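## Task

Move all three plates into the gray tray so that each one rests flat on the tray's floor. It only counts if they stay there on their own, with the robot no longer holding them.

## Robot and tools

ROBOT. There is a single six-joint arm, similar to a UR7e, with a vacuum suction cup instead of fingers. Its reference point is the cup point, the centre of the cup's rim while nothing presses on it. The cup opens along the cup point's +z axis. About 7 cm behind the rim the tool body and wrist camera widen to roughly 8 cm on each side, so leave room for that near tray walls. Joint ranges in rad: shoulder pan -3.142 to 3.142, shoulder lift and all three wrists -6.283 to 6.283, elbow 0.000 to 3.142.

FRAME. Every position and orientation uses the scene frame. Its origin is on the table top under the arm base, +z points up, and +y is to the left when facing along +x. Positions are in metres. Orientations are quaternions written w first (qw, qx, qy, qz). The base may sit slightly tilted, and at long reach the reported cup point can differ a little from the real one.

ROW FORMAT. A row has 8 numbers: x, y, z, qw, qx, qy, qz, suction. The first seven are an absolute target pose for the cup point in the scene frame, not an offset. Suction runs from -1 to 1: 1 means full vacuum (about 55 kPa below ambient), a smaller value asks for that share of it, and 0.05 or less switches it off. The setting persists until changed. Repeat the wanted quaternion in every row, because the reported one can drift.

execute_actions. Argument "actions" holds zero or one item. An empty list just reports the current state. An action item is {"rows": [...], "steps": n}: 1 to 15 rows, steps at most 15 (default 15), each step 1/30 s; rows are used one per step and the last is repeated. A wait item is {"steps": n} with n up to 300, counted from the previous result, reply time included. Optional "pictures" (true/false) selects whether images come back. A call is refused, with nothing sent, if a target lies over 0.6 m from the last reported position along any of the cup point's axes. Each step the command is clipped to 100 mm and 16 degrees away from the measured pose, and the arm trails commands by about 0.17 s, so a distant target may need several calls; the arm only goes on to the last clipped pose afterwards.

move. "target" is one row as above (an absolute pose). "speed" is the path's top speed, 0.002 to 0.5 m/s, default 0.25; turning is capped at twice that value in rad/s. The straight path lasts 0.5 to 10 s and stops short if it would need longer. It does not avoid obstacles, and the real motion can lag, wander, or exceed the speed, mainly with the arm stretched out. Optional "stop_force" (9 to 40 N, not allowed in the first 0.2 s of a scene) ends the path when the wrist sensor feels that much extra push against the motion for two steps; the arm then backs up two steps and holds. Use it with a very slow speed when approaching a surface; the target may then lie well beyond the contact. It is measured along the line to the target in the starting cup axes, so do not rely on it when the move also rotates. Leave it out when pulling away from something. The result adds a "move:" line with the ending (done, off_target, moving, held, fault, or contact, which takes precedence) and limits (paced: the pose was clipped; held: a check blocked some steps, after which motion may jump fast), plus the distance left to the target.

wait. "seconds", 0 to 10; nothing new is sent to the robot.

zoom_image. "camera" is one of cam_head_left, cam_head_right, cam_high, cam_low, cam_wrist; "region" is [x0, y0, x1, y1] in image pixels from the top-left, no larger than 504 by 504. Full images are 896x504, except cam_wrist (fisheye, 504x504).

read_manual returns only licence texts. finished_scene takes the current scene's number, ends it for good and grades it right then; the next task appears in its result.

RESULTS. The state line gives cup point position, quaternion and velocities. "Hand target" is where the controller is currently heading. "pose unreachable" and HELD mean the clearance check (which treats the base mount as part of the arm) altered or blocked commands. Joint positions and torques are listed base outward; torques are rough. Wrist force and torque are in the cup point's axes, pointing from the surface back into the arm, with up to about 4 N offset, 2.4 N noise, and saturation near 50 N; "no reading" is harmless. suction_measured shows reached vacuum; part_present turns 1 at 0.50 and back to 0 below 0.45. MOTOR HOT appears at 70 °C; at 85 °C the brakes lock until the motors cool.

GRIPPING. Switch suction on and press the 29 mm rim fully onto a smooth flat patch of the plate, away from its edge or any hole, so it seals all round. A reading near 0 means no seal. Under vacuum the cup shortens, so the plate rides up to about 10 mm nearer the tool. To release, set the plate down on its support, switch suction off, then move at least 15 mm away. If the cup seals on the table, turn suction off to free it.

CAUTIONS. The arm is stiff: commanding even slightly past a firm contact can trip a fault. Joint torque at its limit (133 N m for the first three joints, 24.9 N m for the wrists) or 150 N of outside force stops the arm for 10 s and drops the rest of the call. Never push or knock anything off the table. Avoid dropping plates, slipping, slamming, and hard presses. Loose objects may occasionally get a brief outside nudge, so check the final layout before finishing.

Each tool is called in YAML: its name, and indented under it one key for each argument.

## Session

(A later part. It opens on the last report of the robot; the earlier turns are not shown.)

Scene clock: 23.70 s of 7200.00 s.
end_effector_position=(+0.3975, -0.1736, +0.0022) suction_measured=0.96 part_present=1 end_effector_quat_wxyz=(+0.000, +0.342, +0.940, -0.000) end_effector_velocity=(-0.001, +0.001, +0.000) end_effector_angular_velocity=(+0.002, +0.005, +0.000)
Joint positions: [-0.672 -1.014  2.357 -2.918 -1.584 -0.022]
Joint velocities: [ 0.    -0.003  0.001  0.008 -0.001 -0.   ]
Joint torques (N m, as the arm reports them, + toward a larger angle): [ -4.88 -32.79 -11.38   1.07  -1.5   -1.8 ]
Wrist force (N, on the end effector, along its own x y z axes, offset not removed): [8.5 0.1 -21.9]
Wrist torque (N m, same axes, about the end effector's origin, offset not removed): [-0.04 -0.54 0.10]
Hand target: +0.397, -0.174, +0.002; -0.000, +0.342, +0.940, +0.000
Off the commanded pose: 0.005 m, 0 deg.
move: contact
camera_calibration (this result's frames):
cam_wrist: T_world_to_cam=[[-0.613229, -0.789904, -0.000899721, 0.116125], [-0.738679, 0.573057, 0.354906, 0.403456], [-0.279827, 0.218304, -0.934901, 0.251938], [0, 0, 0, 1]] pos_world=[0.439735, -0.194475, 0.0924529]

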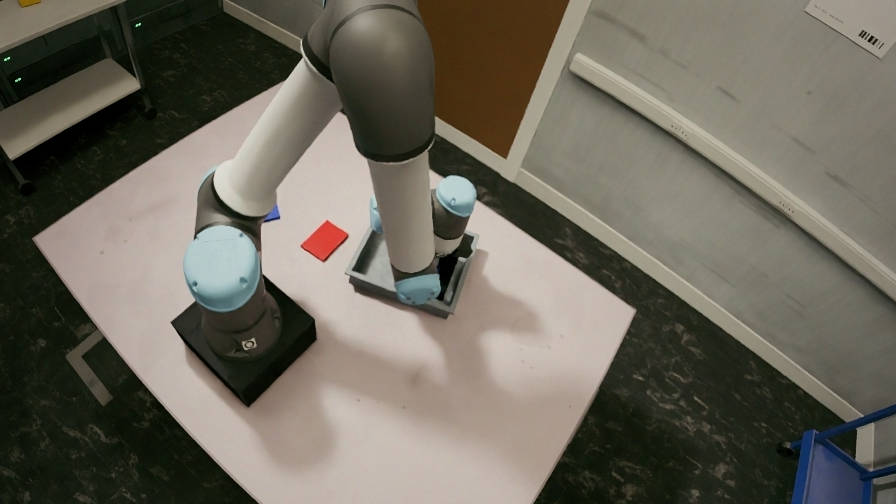

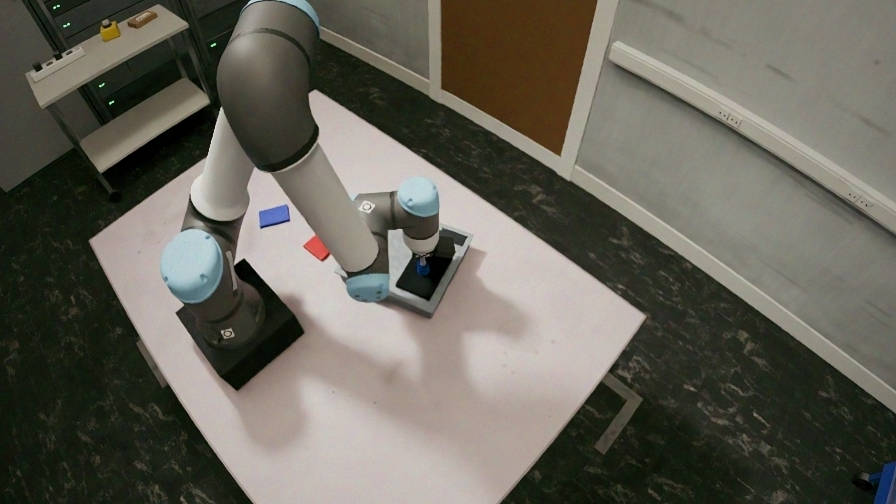

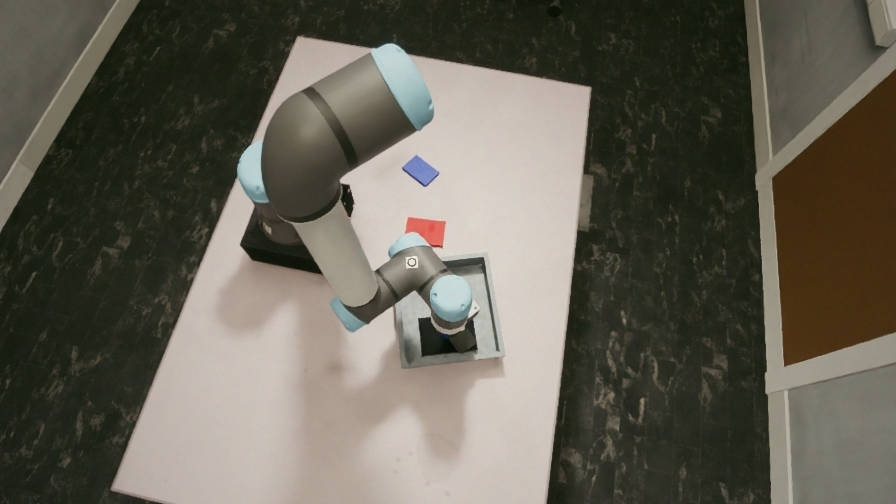

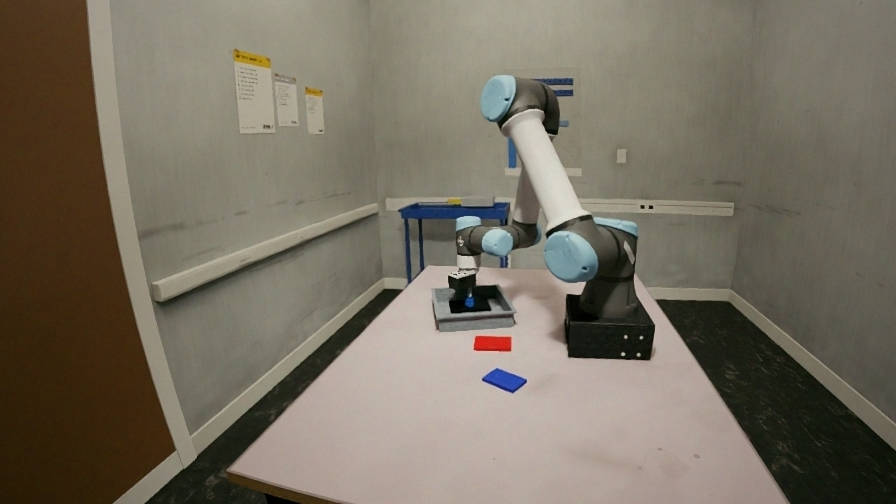

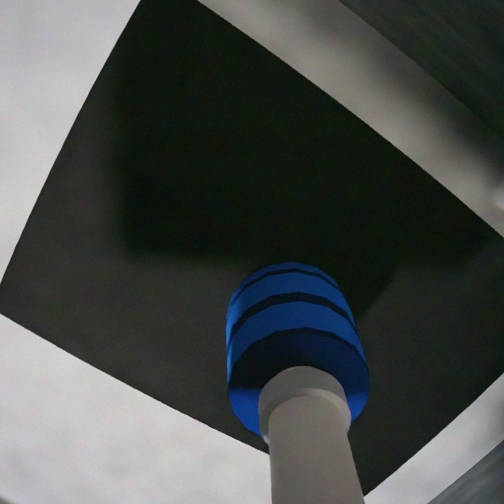

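move:
  target: [0.3975, -0.1736, 0.075, 0, 0.342, 0.940, 0, 0]
  speed: 0.2

move:
  target: [0.291, 0.066, 0.075, 0, 0.1736, 0.9848, 0, 0]
  speed: 0.3

move:
  target: [0.291, 0.066, 0.018, 0, 0.1736, 0.9848, 0, 0]
  speed: 0.15

Scene clock: 25.73 s of 7200.00 s.
end_effector_position=(+0.3975, -0.1736, +0.0748) suction_measured=0.00 part_present=0 end_effector_quat_wxyz=(+0.000, +0.342, +0.940, -0.000) end_effector_velocity=(-0.000, +0.000, +0.002) end_effector_angular_velocity=(+0.003, +0.000, -0.001)
Joint positions: [-0.669 -1.241  2.348 -2.682 -1.584 -0.019]
Joint velocities: [-0.001 -0.005 -0.001  0.008  0.002  0.   ]
Joint torques (N m, as the arm reports them, + toward a larger angle): [ -5.49 -34.58 -19.88   0.76   1.95  -1.07]
Wrist force (N, on the end effector, along its own x y z axes, offset not removed): [0.7 -0.9 -3.8]
Wrist torque (N m, same axes, about the end effector's origin, offset not removed): [-0.29 -0.17 0.17]
Hand target: +0.398, -0.174, +0.075; -0.000, +0.342, +0.940, -0.000
Off the commanded pose: 0.000 m, 0 deg.
move: done
camera_calibration (this result's frames):
cam_wrist: T_world_to_cam=[[-0.613283, -0.789863, -0.000923319, 0.116264], [-0.738653, 0.573107, 0.35488, 0.377705], [-0.279778, 0.218324, -0.934911, 0.319798], [0, 0, 0, 1]] pos_world=[0.439768, -0.194453, 0.16505]

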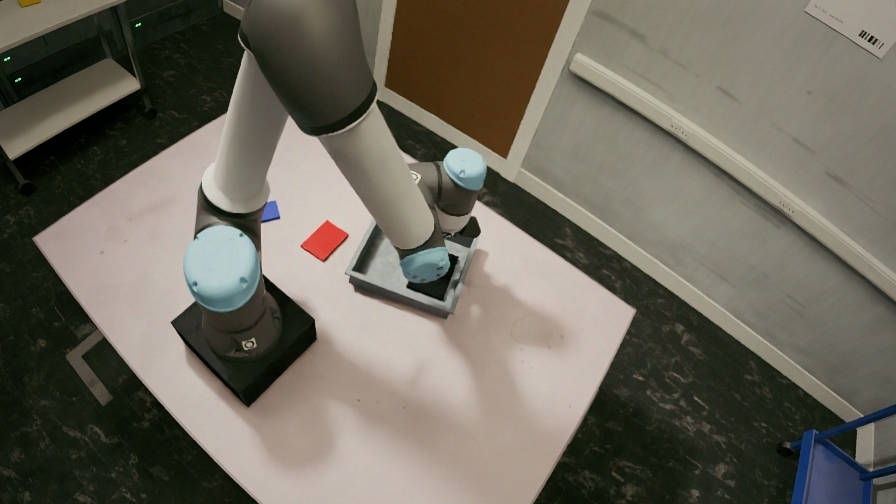

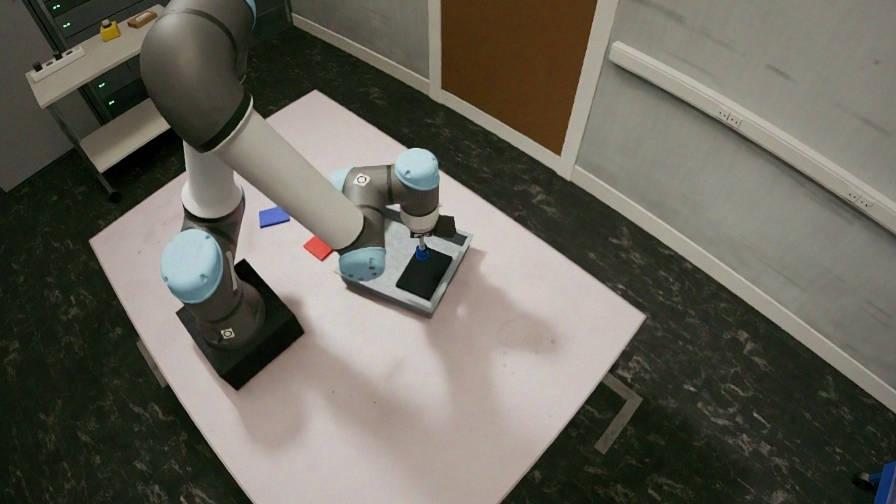

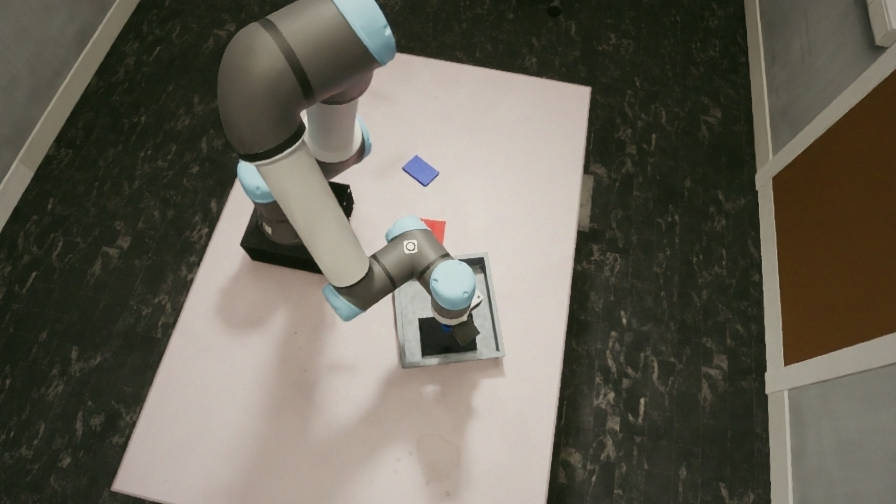

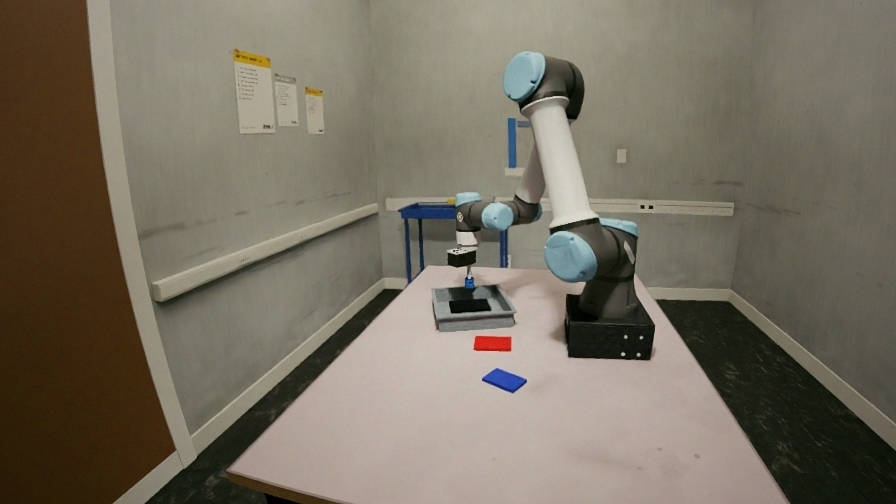

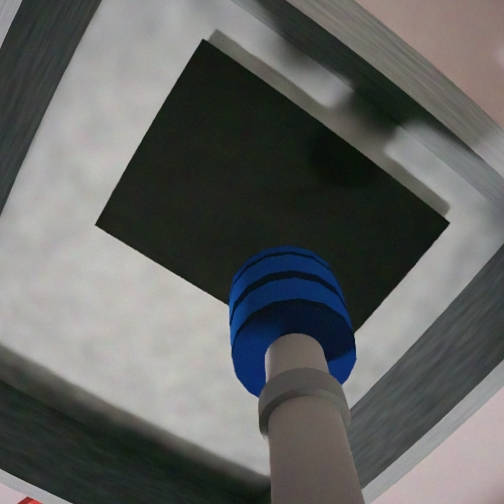

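Scene clock: 27.20 s of 7200.00 s.
end_effector_position=(+0.2906, +0.0657, +0.0750) suction_measured=0.00 part_present=0 end_effector_quat_wxyz=(-0.001, +0.174, +0.985, -0.000) end_effector_velocity=(+0.001, +0.002, +0.001) end_effector_angular_velocity=(-0.002, -0.002, +0.002)
Joint positions: [-0.182 -1.461  2.714 -2.82  -1.585  0.119]
Joint velocities: [ 0.008 -0.003 -0.003  0.003 -0.001  0.006]
Joint torques (N m, as the arm reports them, + toward a larger angle): [  8.9  -21.65 -18.9    0.56  -2.     1.58]
Wrist force (N, on the end effector, along its own x y z axes, offset not removed): [1.4 0.5 -2.8]
Wrist torque (N m, same axes, about the end effector's origin, offset not removed): [0.06 -0.30 0.21]
Hand target: +0.291, +0.066, +0.075; -0.000, +0.174, +0.985, -0.000
Off the commanded pose: 0.000 m, 0 deg.
move: done
camera_calibration (this result's frames):
cam_wrist: T_world_to_cam=[[-0.306354, -0.951918, -0.000241425, 0.16108], [-0.889654, 0.286225, 0.355795, 0.224216], [-0.338618, 0.109214, -0.934564, 0.262037], [0, 0, 0, 1]] pos_world=[0.337553, 0.0605407, 0.165155]

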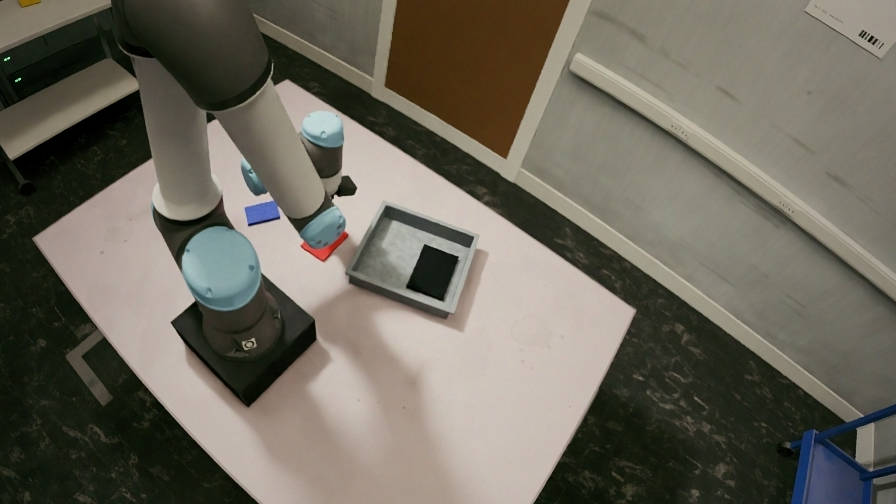

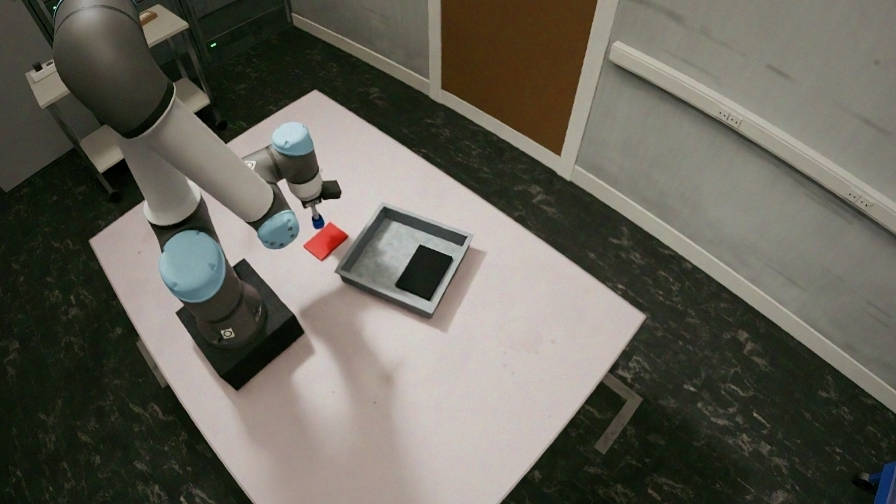

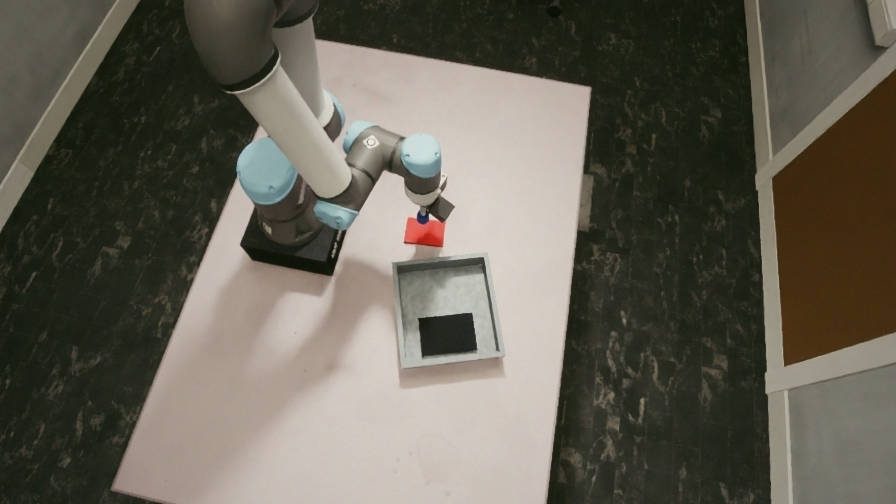

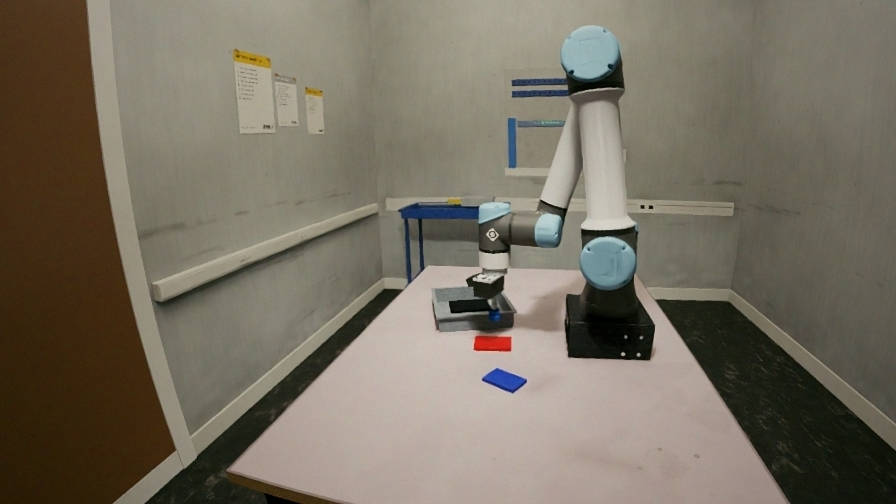

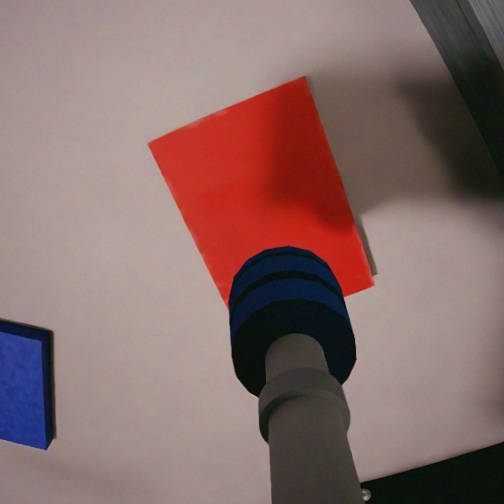

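Scene clock: 28.17 s of 7200.00 s.
end_effector_position=(+0.2910, +0.0660, +0.0182) suction_measured=0.00 part_present=0 end_effector_quat_wxyz=(-0.000, +0.174, +0.985, -0.000) end_effector_velocity=(+0.000, +0.000, -0.002) end_effector_angular_velocity=(+0.000, -0.003, -0.000)
Joint positions: [-0.184 -1.133  2.733 -3.167 -1.584  0.117]
Joint velocities: [-0.     0.011  0.001 -0.014  0.001  0.   ]
Joint torques (N m, as the arm reports them, + toward a larger angle): [ 8.9  -9.41  4.8  -4.88  2.07  0.41]
Wrist force (N, on the end effector, along its own x y z axes, offset not removed): [-0.6 -2.0 -2.8]
Wrist torque (N m, same axes, about the end effector's origin, offset not removed): [-0.23 -0.05 -0.07]
Hand target: +0.291, +0.066, +0.018; -0.000, +0.174, +0.985, +0.000
Off the commanded pose: 0.000 m, 0 deg.
move: done
camera_calibration (this result's frames):
cam_wrist: T_world_to_cam=[[-0.306202, -0.951966, -0.000870021, 0.161441], [-0.89, 0.285946, 0.355156, 0.244768], [-0.337848, 0.109524, -0.934807, 0.208782], [0, 0, 0, 1]] pos_world=[0.337814, 0.0608297, 0.108381]

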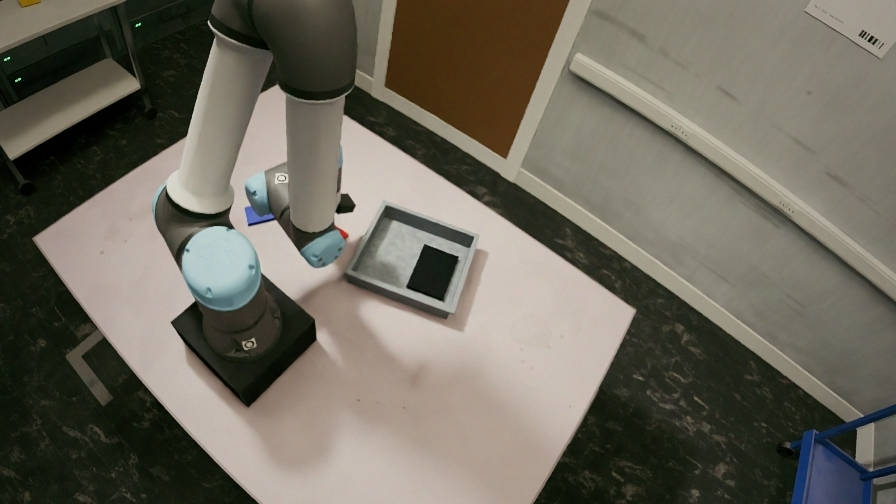

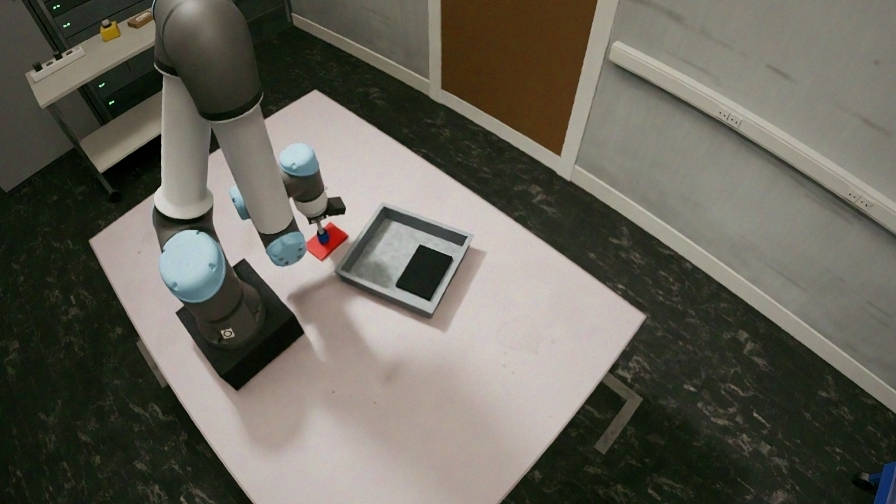

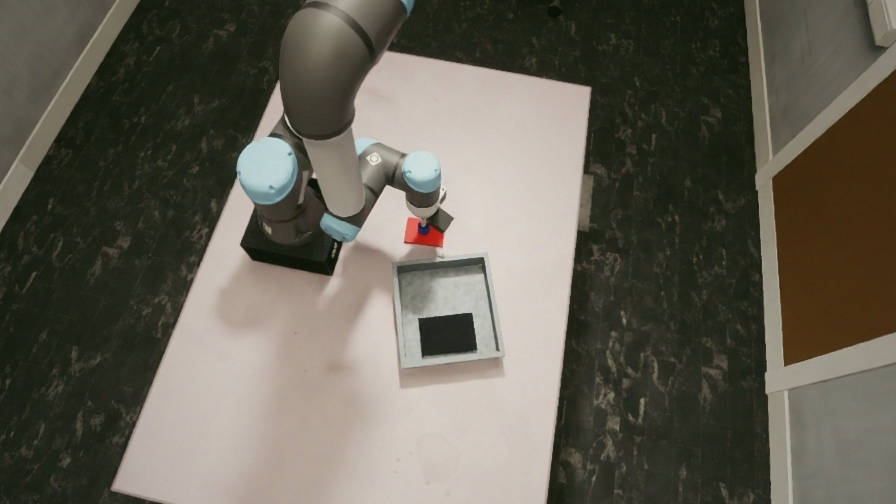

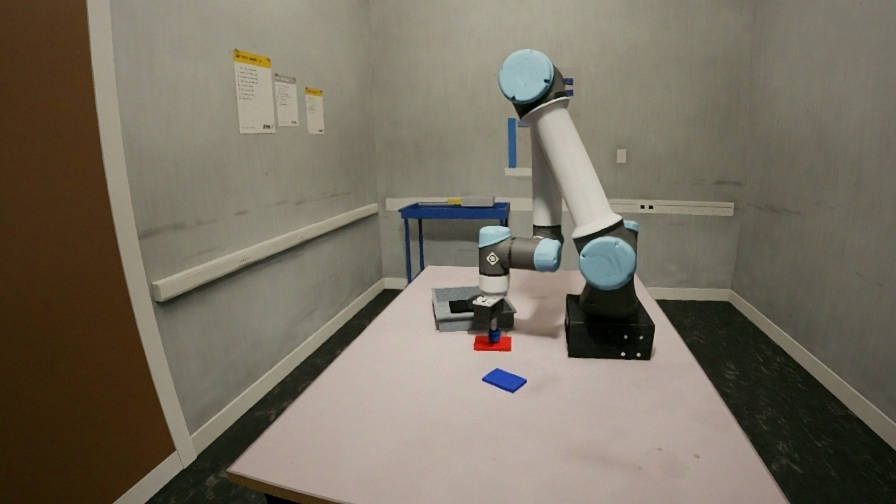

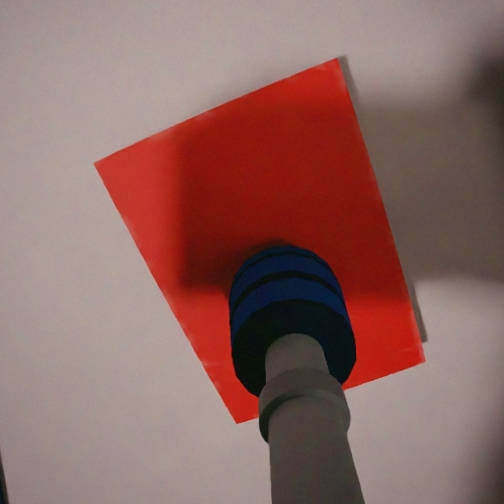

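move:
  target: [0.291, 0.066, 0.003, 0, 0.1736, 0.9848, 0, 1]
  speed: 0.012
  stop_force: 9

Scene clock: 30.00 s of 7200.00 s.
end_effector_position=(+0.2910, +0.0660, +0.0032) suction_measured=0.90 part_present=1 end_effector_quat_wxyz=(-0.000, +0.174, +0.985, +0.000) end_effector_velocity=(+0.000, +0.000, -0.002) end_effector_angular_velocity=(+0.000, -0.001, +0.001)
Joint positions: [-0.185 -1.045  2.73  -3.253 -1.584  0.116]
Joint velocities: [ 0.     0.012 -0.001 -0.012  0.    -0.   ]
Joint torques (N m, as the arm reports them, + toward a larger angle): [ -2.87 -11.09 -10.33  -5.04   0.5   -1.84]
Wrist force (N, on the end effector, along its own x y z axes, offset not removed): [1.7 0.6 -1.5]
Wrist torque (N m, same axes, about the end effector's origin, offset not removed): [0.17 -0.21 -0.08]
Hand target: +0.291, +0.066, +0.003; -0.000, +0.174, +0.985, +0.000
Off the commanded pose: 0.000 m, 0 deg.
move: done
camera_calibration (this result's frames):
cam_wrist: T_world_to_cam=[[-0.306233, -0.951956, -0.000912124, 0.161451], [-0.890057, 0.28598, 0.354984, 0.250139], [-0.337669, 0.10952, -0.934872, 0.194729], [0, 0, 0, 1]] pos_world=[0.337834, 0.060833, 0.0933986]

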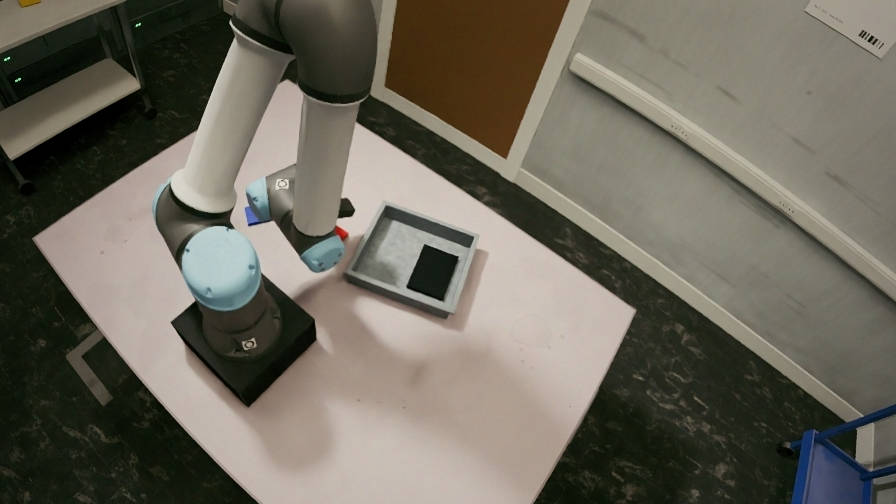

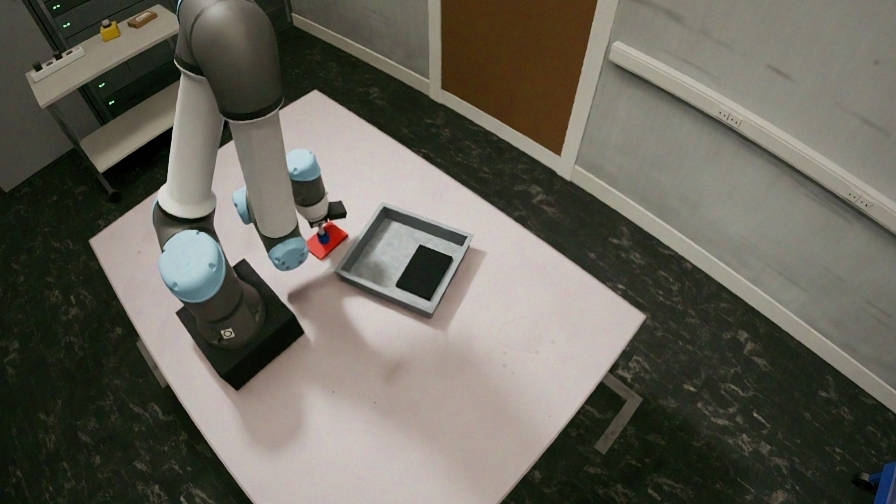

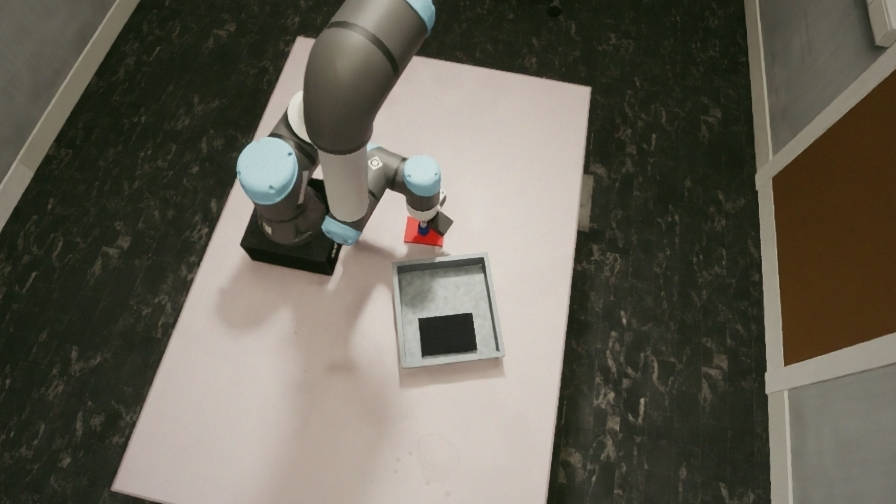

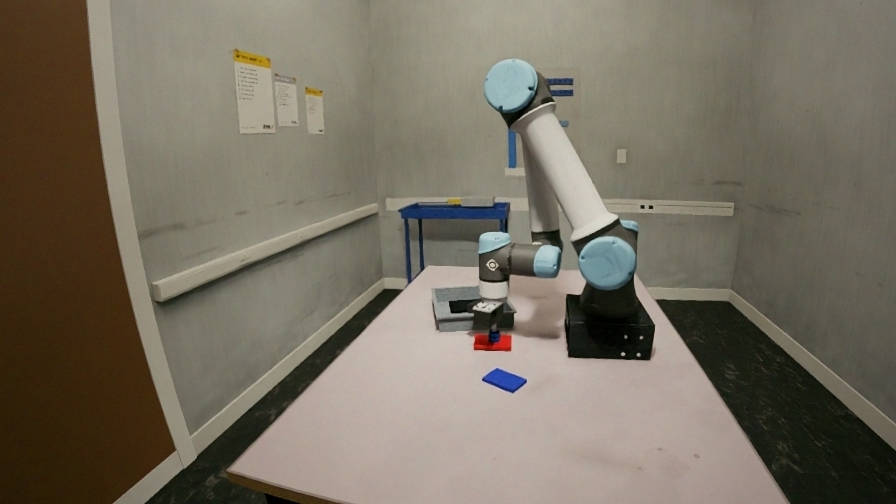

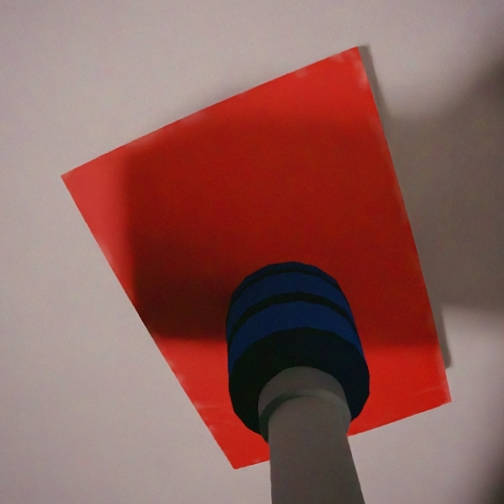

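Red gripped. Plan: red → (0.400,-0.067) yaw -6°; blue pick (0.243,0.236) yaw +10°, place (0.313,-0.095) yaw -32°.

move:
  target: [0.295, 0.066, 0.078, 0, 0.1736, 0.9848, 0, 1]
  speed: 0.2

move:
  target: [0.400, -0.0666, 0.078, 0, 0.0523, 0.9986, 0, 1]
  speed: 0.25

Scene clock: 31.63 s of 7200.00 s.
end_effector_position=(+0.2950, +0.0660, +0.0778) suction_measured=0.98 part_present=1 end_effector_quat_wxyz=(+0.000, +0.174, +0.985, -0.000) end_effector_velocity=(-0.000, +0.000, +0.002) end_effector_angular_velocity=(+0.003, +0.007, +0.000)
Joint positions: [-0.178 -1.467  2.701 -2.803 -1.584  0.123]
Joint velocities: [ 0.    -0.01  -0.005  0.023  0.001  0.   ]
Joint torques (N m, as the arm reports them, + toward a larger angle): [  8.78 -20.78 -17.43   0.23  -1.76   1.25]
Wrist force (N, on the end effector, along its own x y z axes, offset not removed): [-0.2 -0.8 -1.1]
Wrist torque (N m, same axes, about the end effector's origin, offset not removed): [0.06 -0.10 0.04]
Hand target: +0.295, +0.066, +0.078; +0.000, +0.174, +0.985, -0.000
Off the commanded pose: 0.000 m, 0 deg.
move: done
camera_calibration (this result's frames):
cam_wrist: T_world_to_cam=[[-0.306232, -0.951957, -0.000983215, 0.162754], [-0.890271, 0.286022, 0.354414, 0.227336], [-0.337106, 0.109408, -0.935088, 0.265696], [0, 0, 0, 1]] pos_world=[0.341799, 0.060842, 0.168037]

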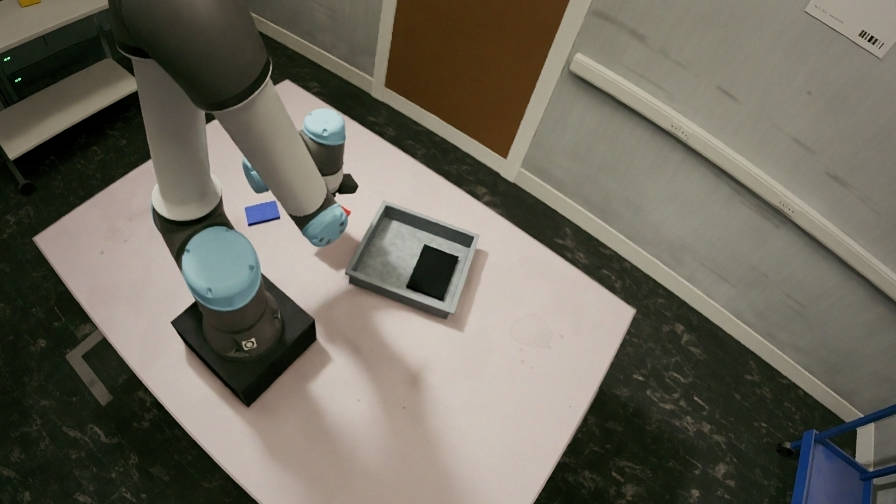

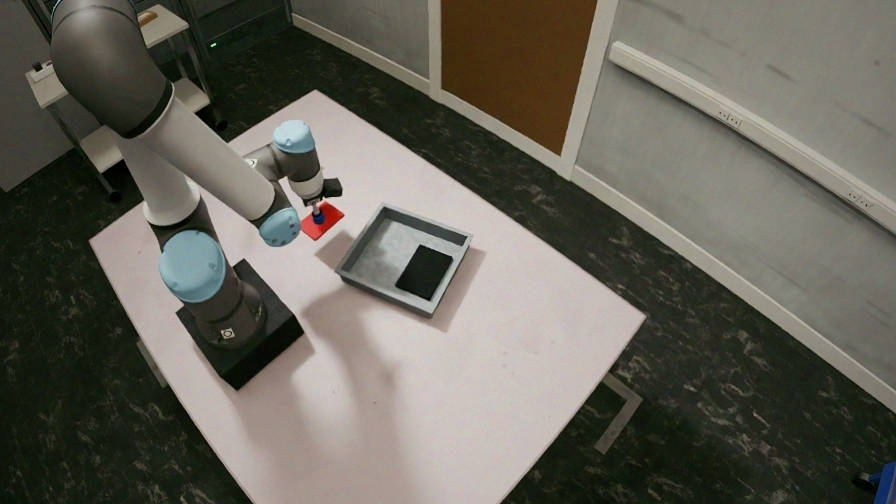

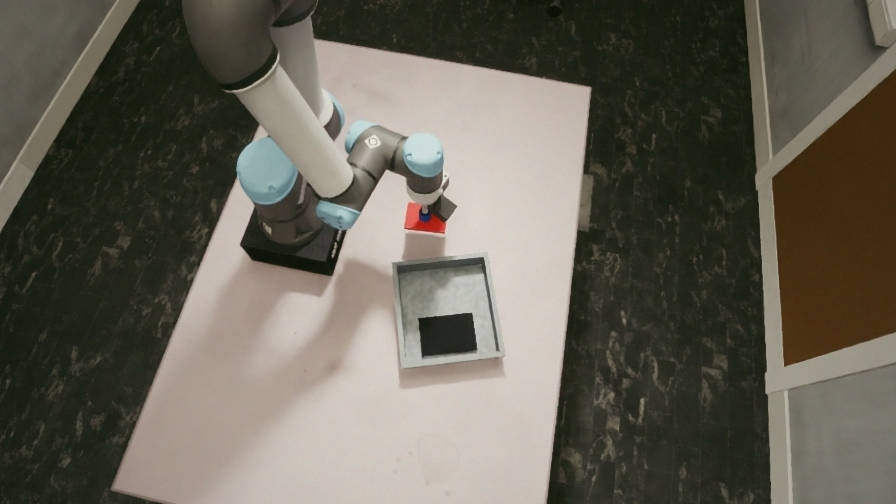

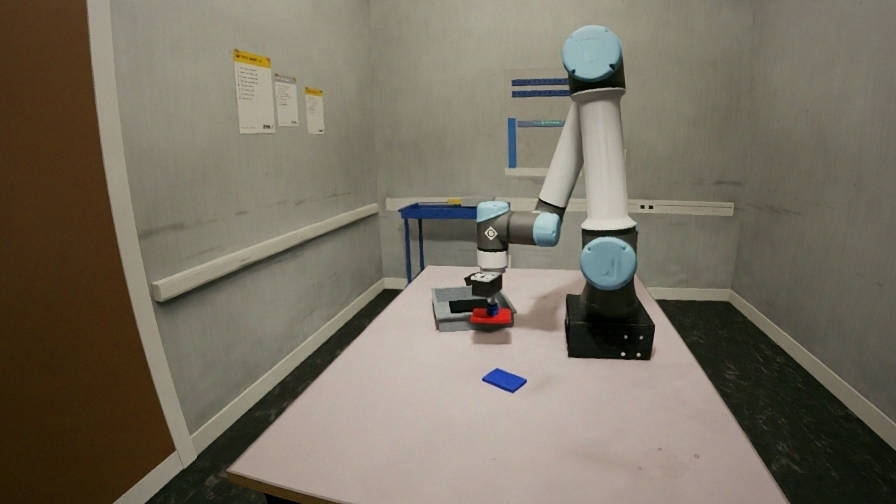

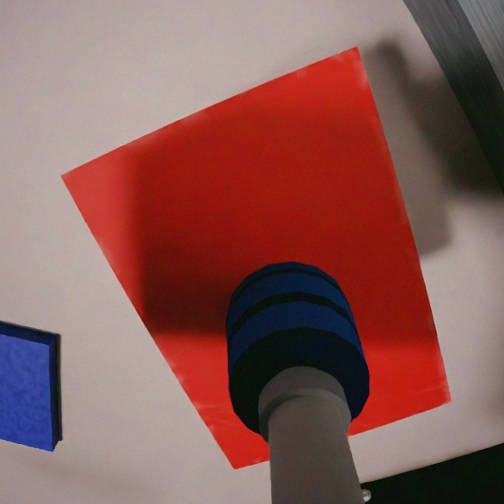

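Scene clock: 32.90 s of 7200.00 s.
end_effector_position=(+0.4001, -0.0664, +0.0780) suction_measured=0.99 part_present=1 end_effector_quat_wxyz=(+0.000, +0.052, +0.999, +0.000) end_effector_velocity=(+0.001, -0.001, -0.000) end_effector_angular_velocity=(+0.001, +0.000, +0.002)
Joint positions: [-0.444 -1.291  2.423 -2.704 -1.584 -0.387]
Joint velocities: [-0.001  0.003 -0.003  0.001  0.001 -0.003]
Joint torques (N m, as the arm reports them, + toward a larger angle): [ -4.57 -11.96 -21.05   0.33   2.07  -2.07]
Wrist force (N, on the end effector, along its own x y z axes, offset not removed): [-0.5 -0.9 2.1]
Wrist torque (N m, same axes, about the end effector's origin, offset not removed): [-0.10 -0.04 0.14]
Hand target: +0.400, -0.066, +0.078; +0.000, +0.052, +0.999, +0.000
Off the commanded pose: 0.000 m, 0 deg.
move: done
camera_calibration (this result's frames):
cam_wrist: T_world_to_cam=[[-0.0670304, -0.99775, -0.00121228, -0.0298299], [-0.93302, 0.0622511, 0.354399, 0.360926], [-0.353526, 0.0248866, -0.935093, 0.316753], [0, 0, 0, 1]] pos_world=[0.446733, -0.0601138, 0.168246]

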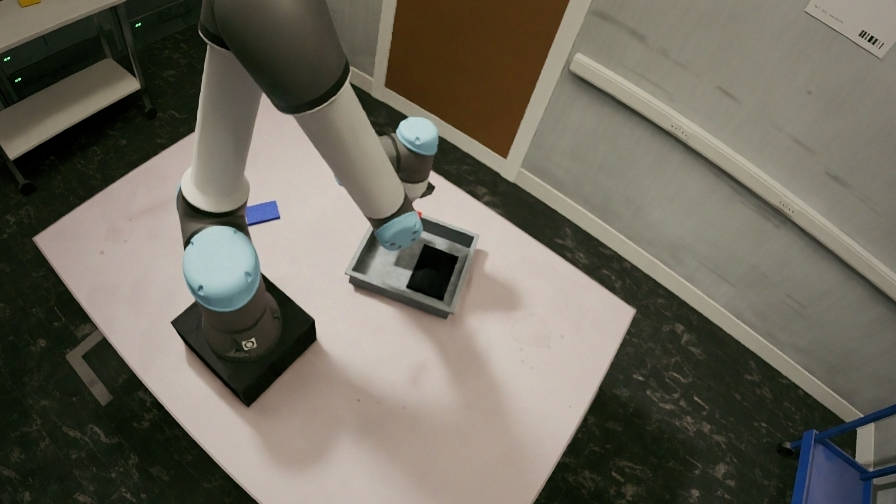

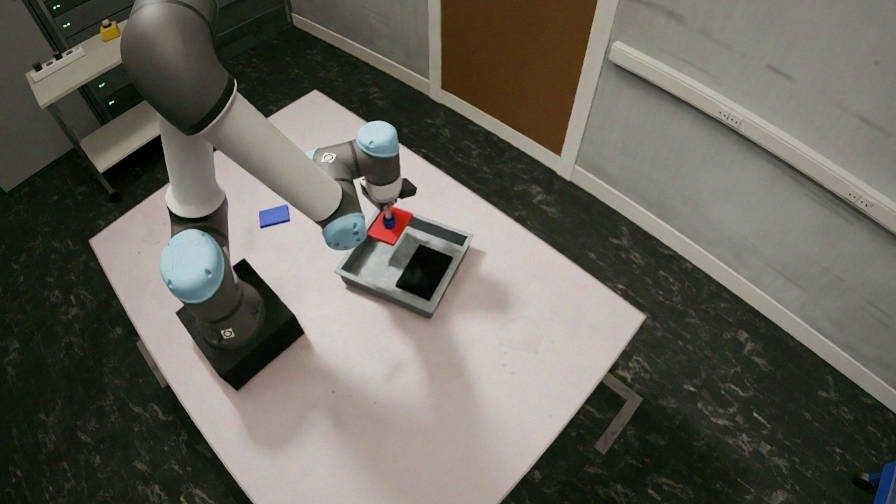

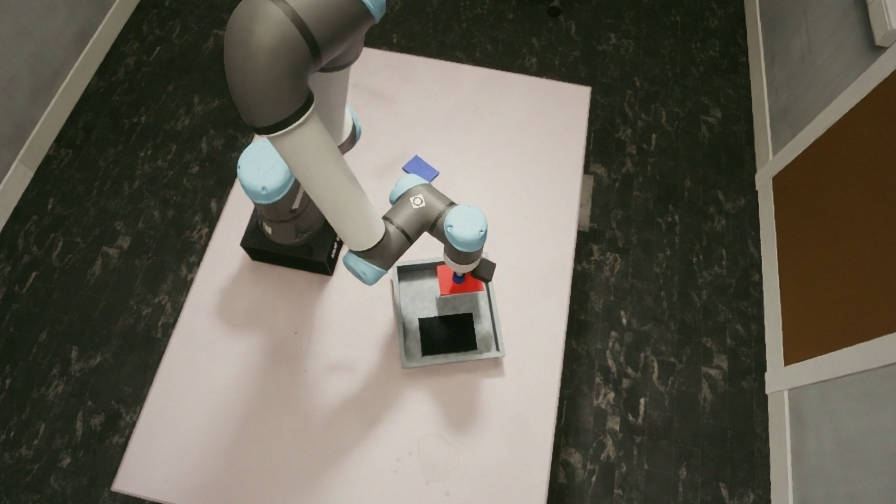

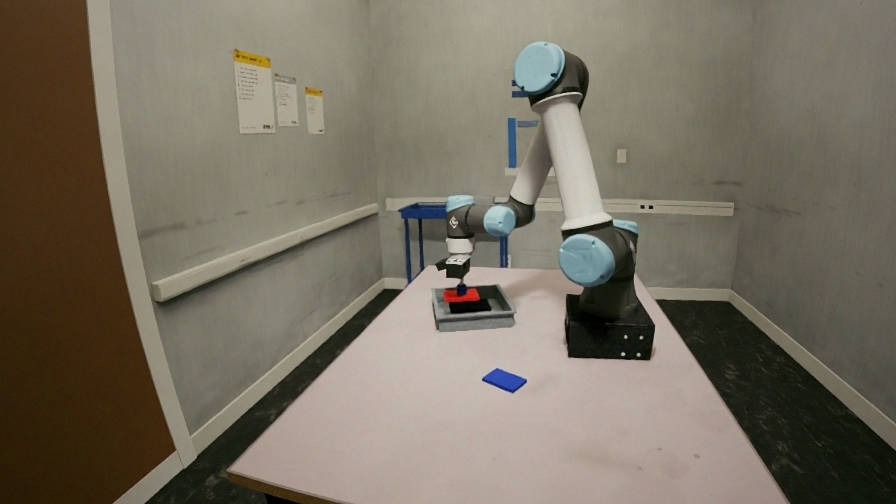

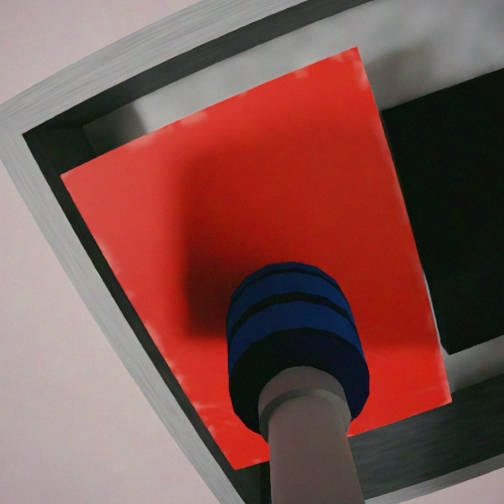

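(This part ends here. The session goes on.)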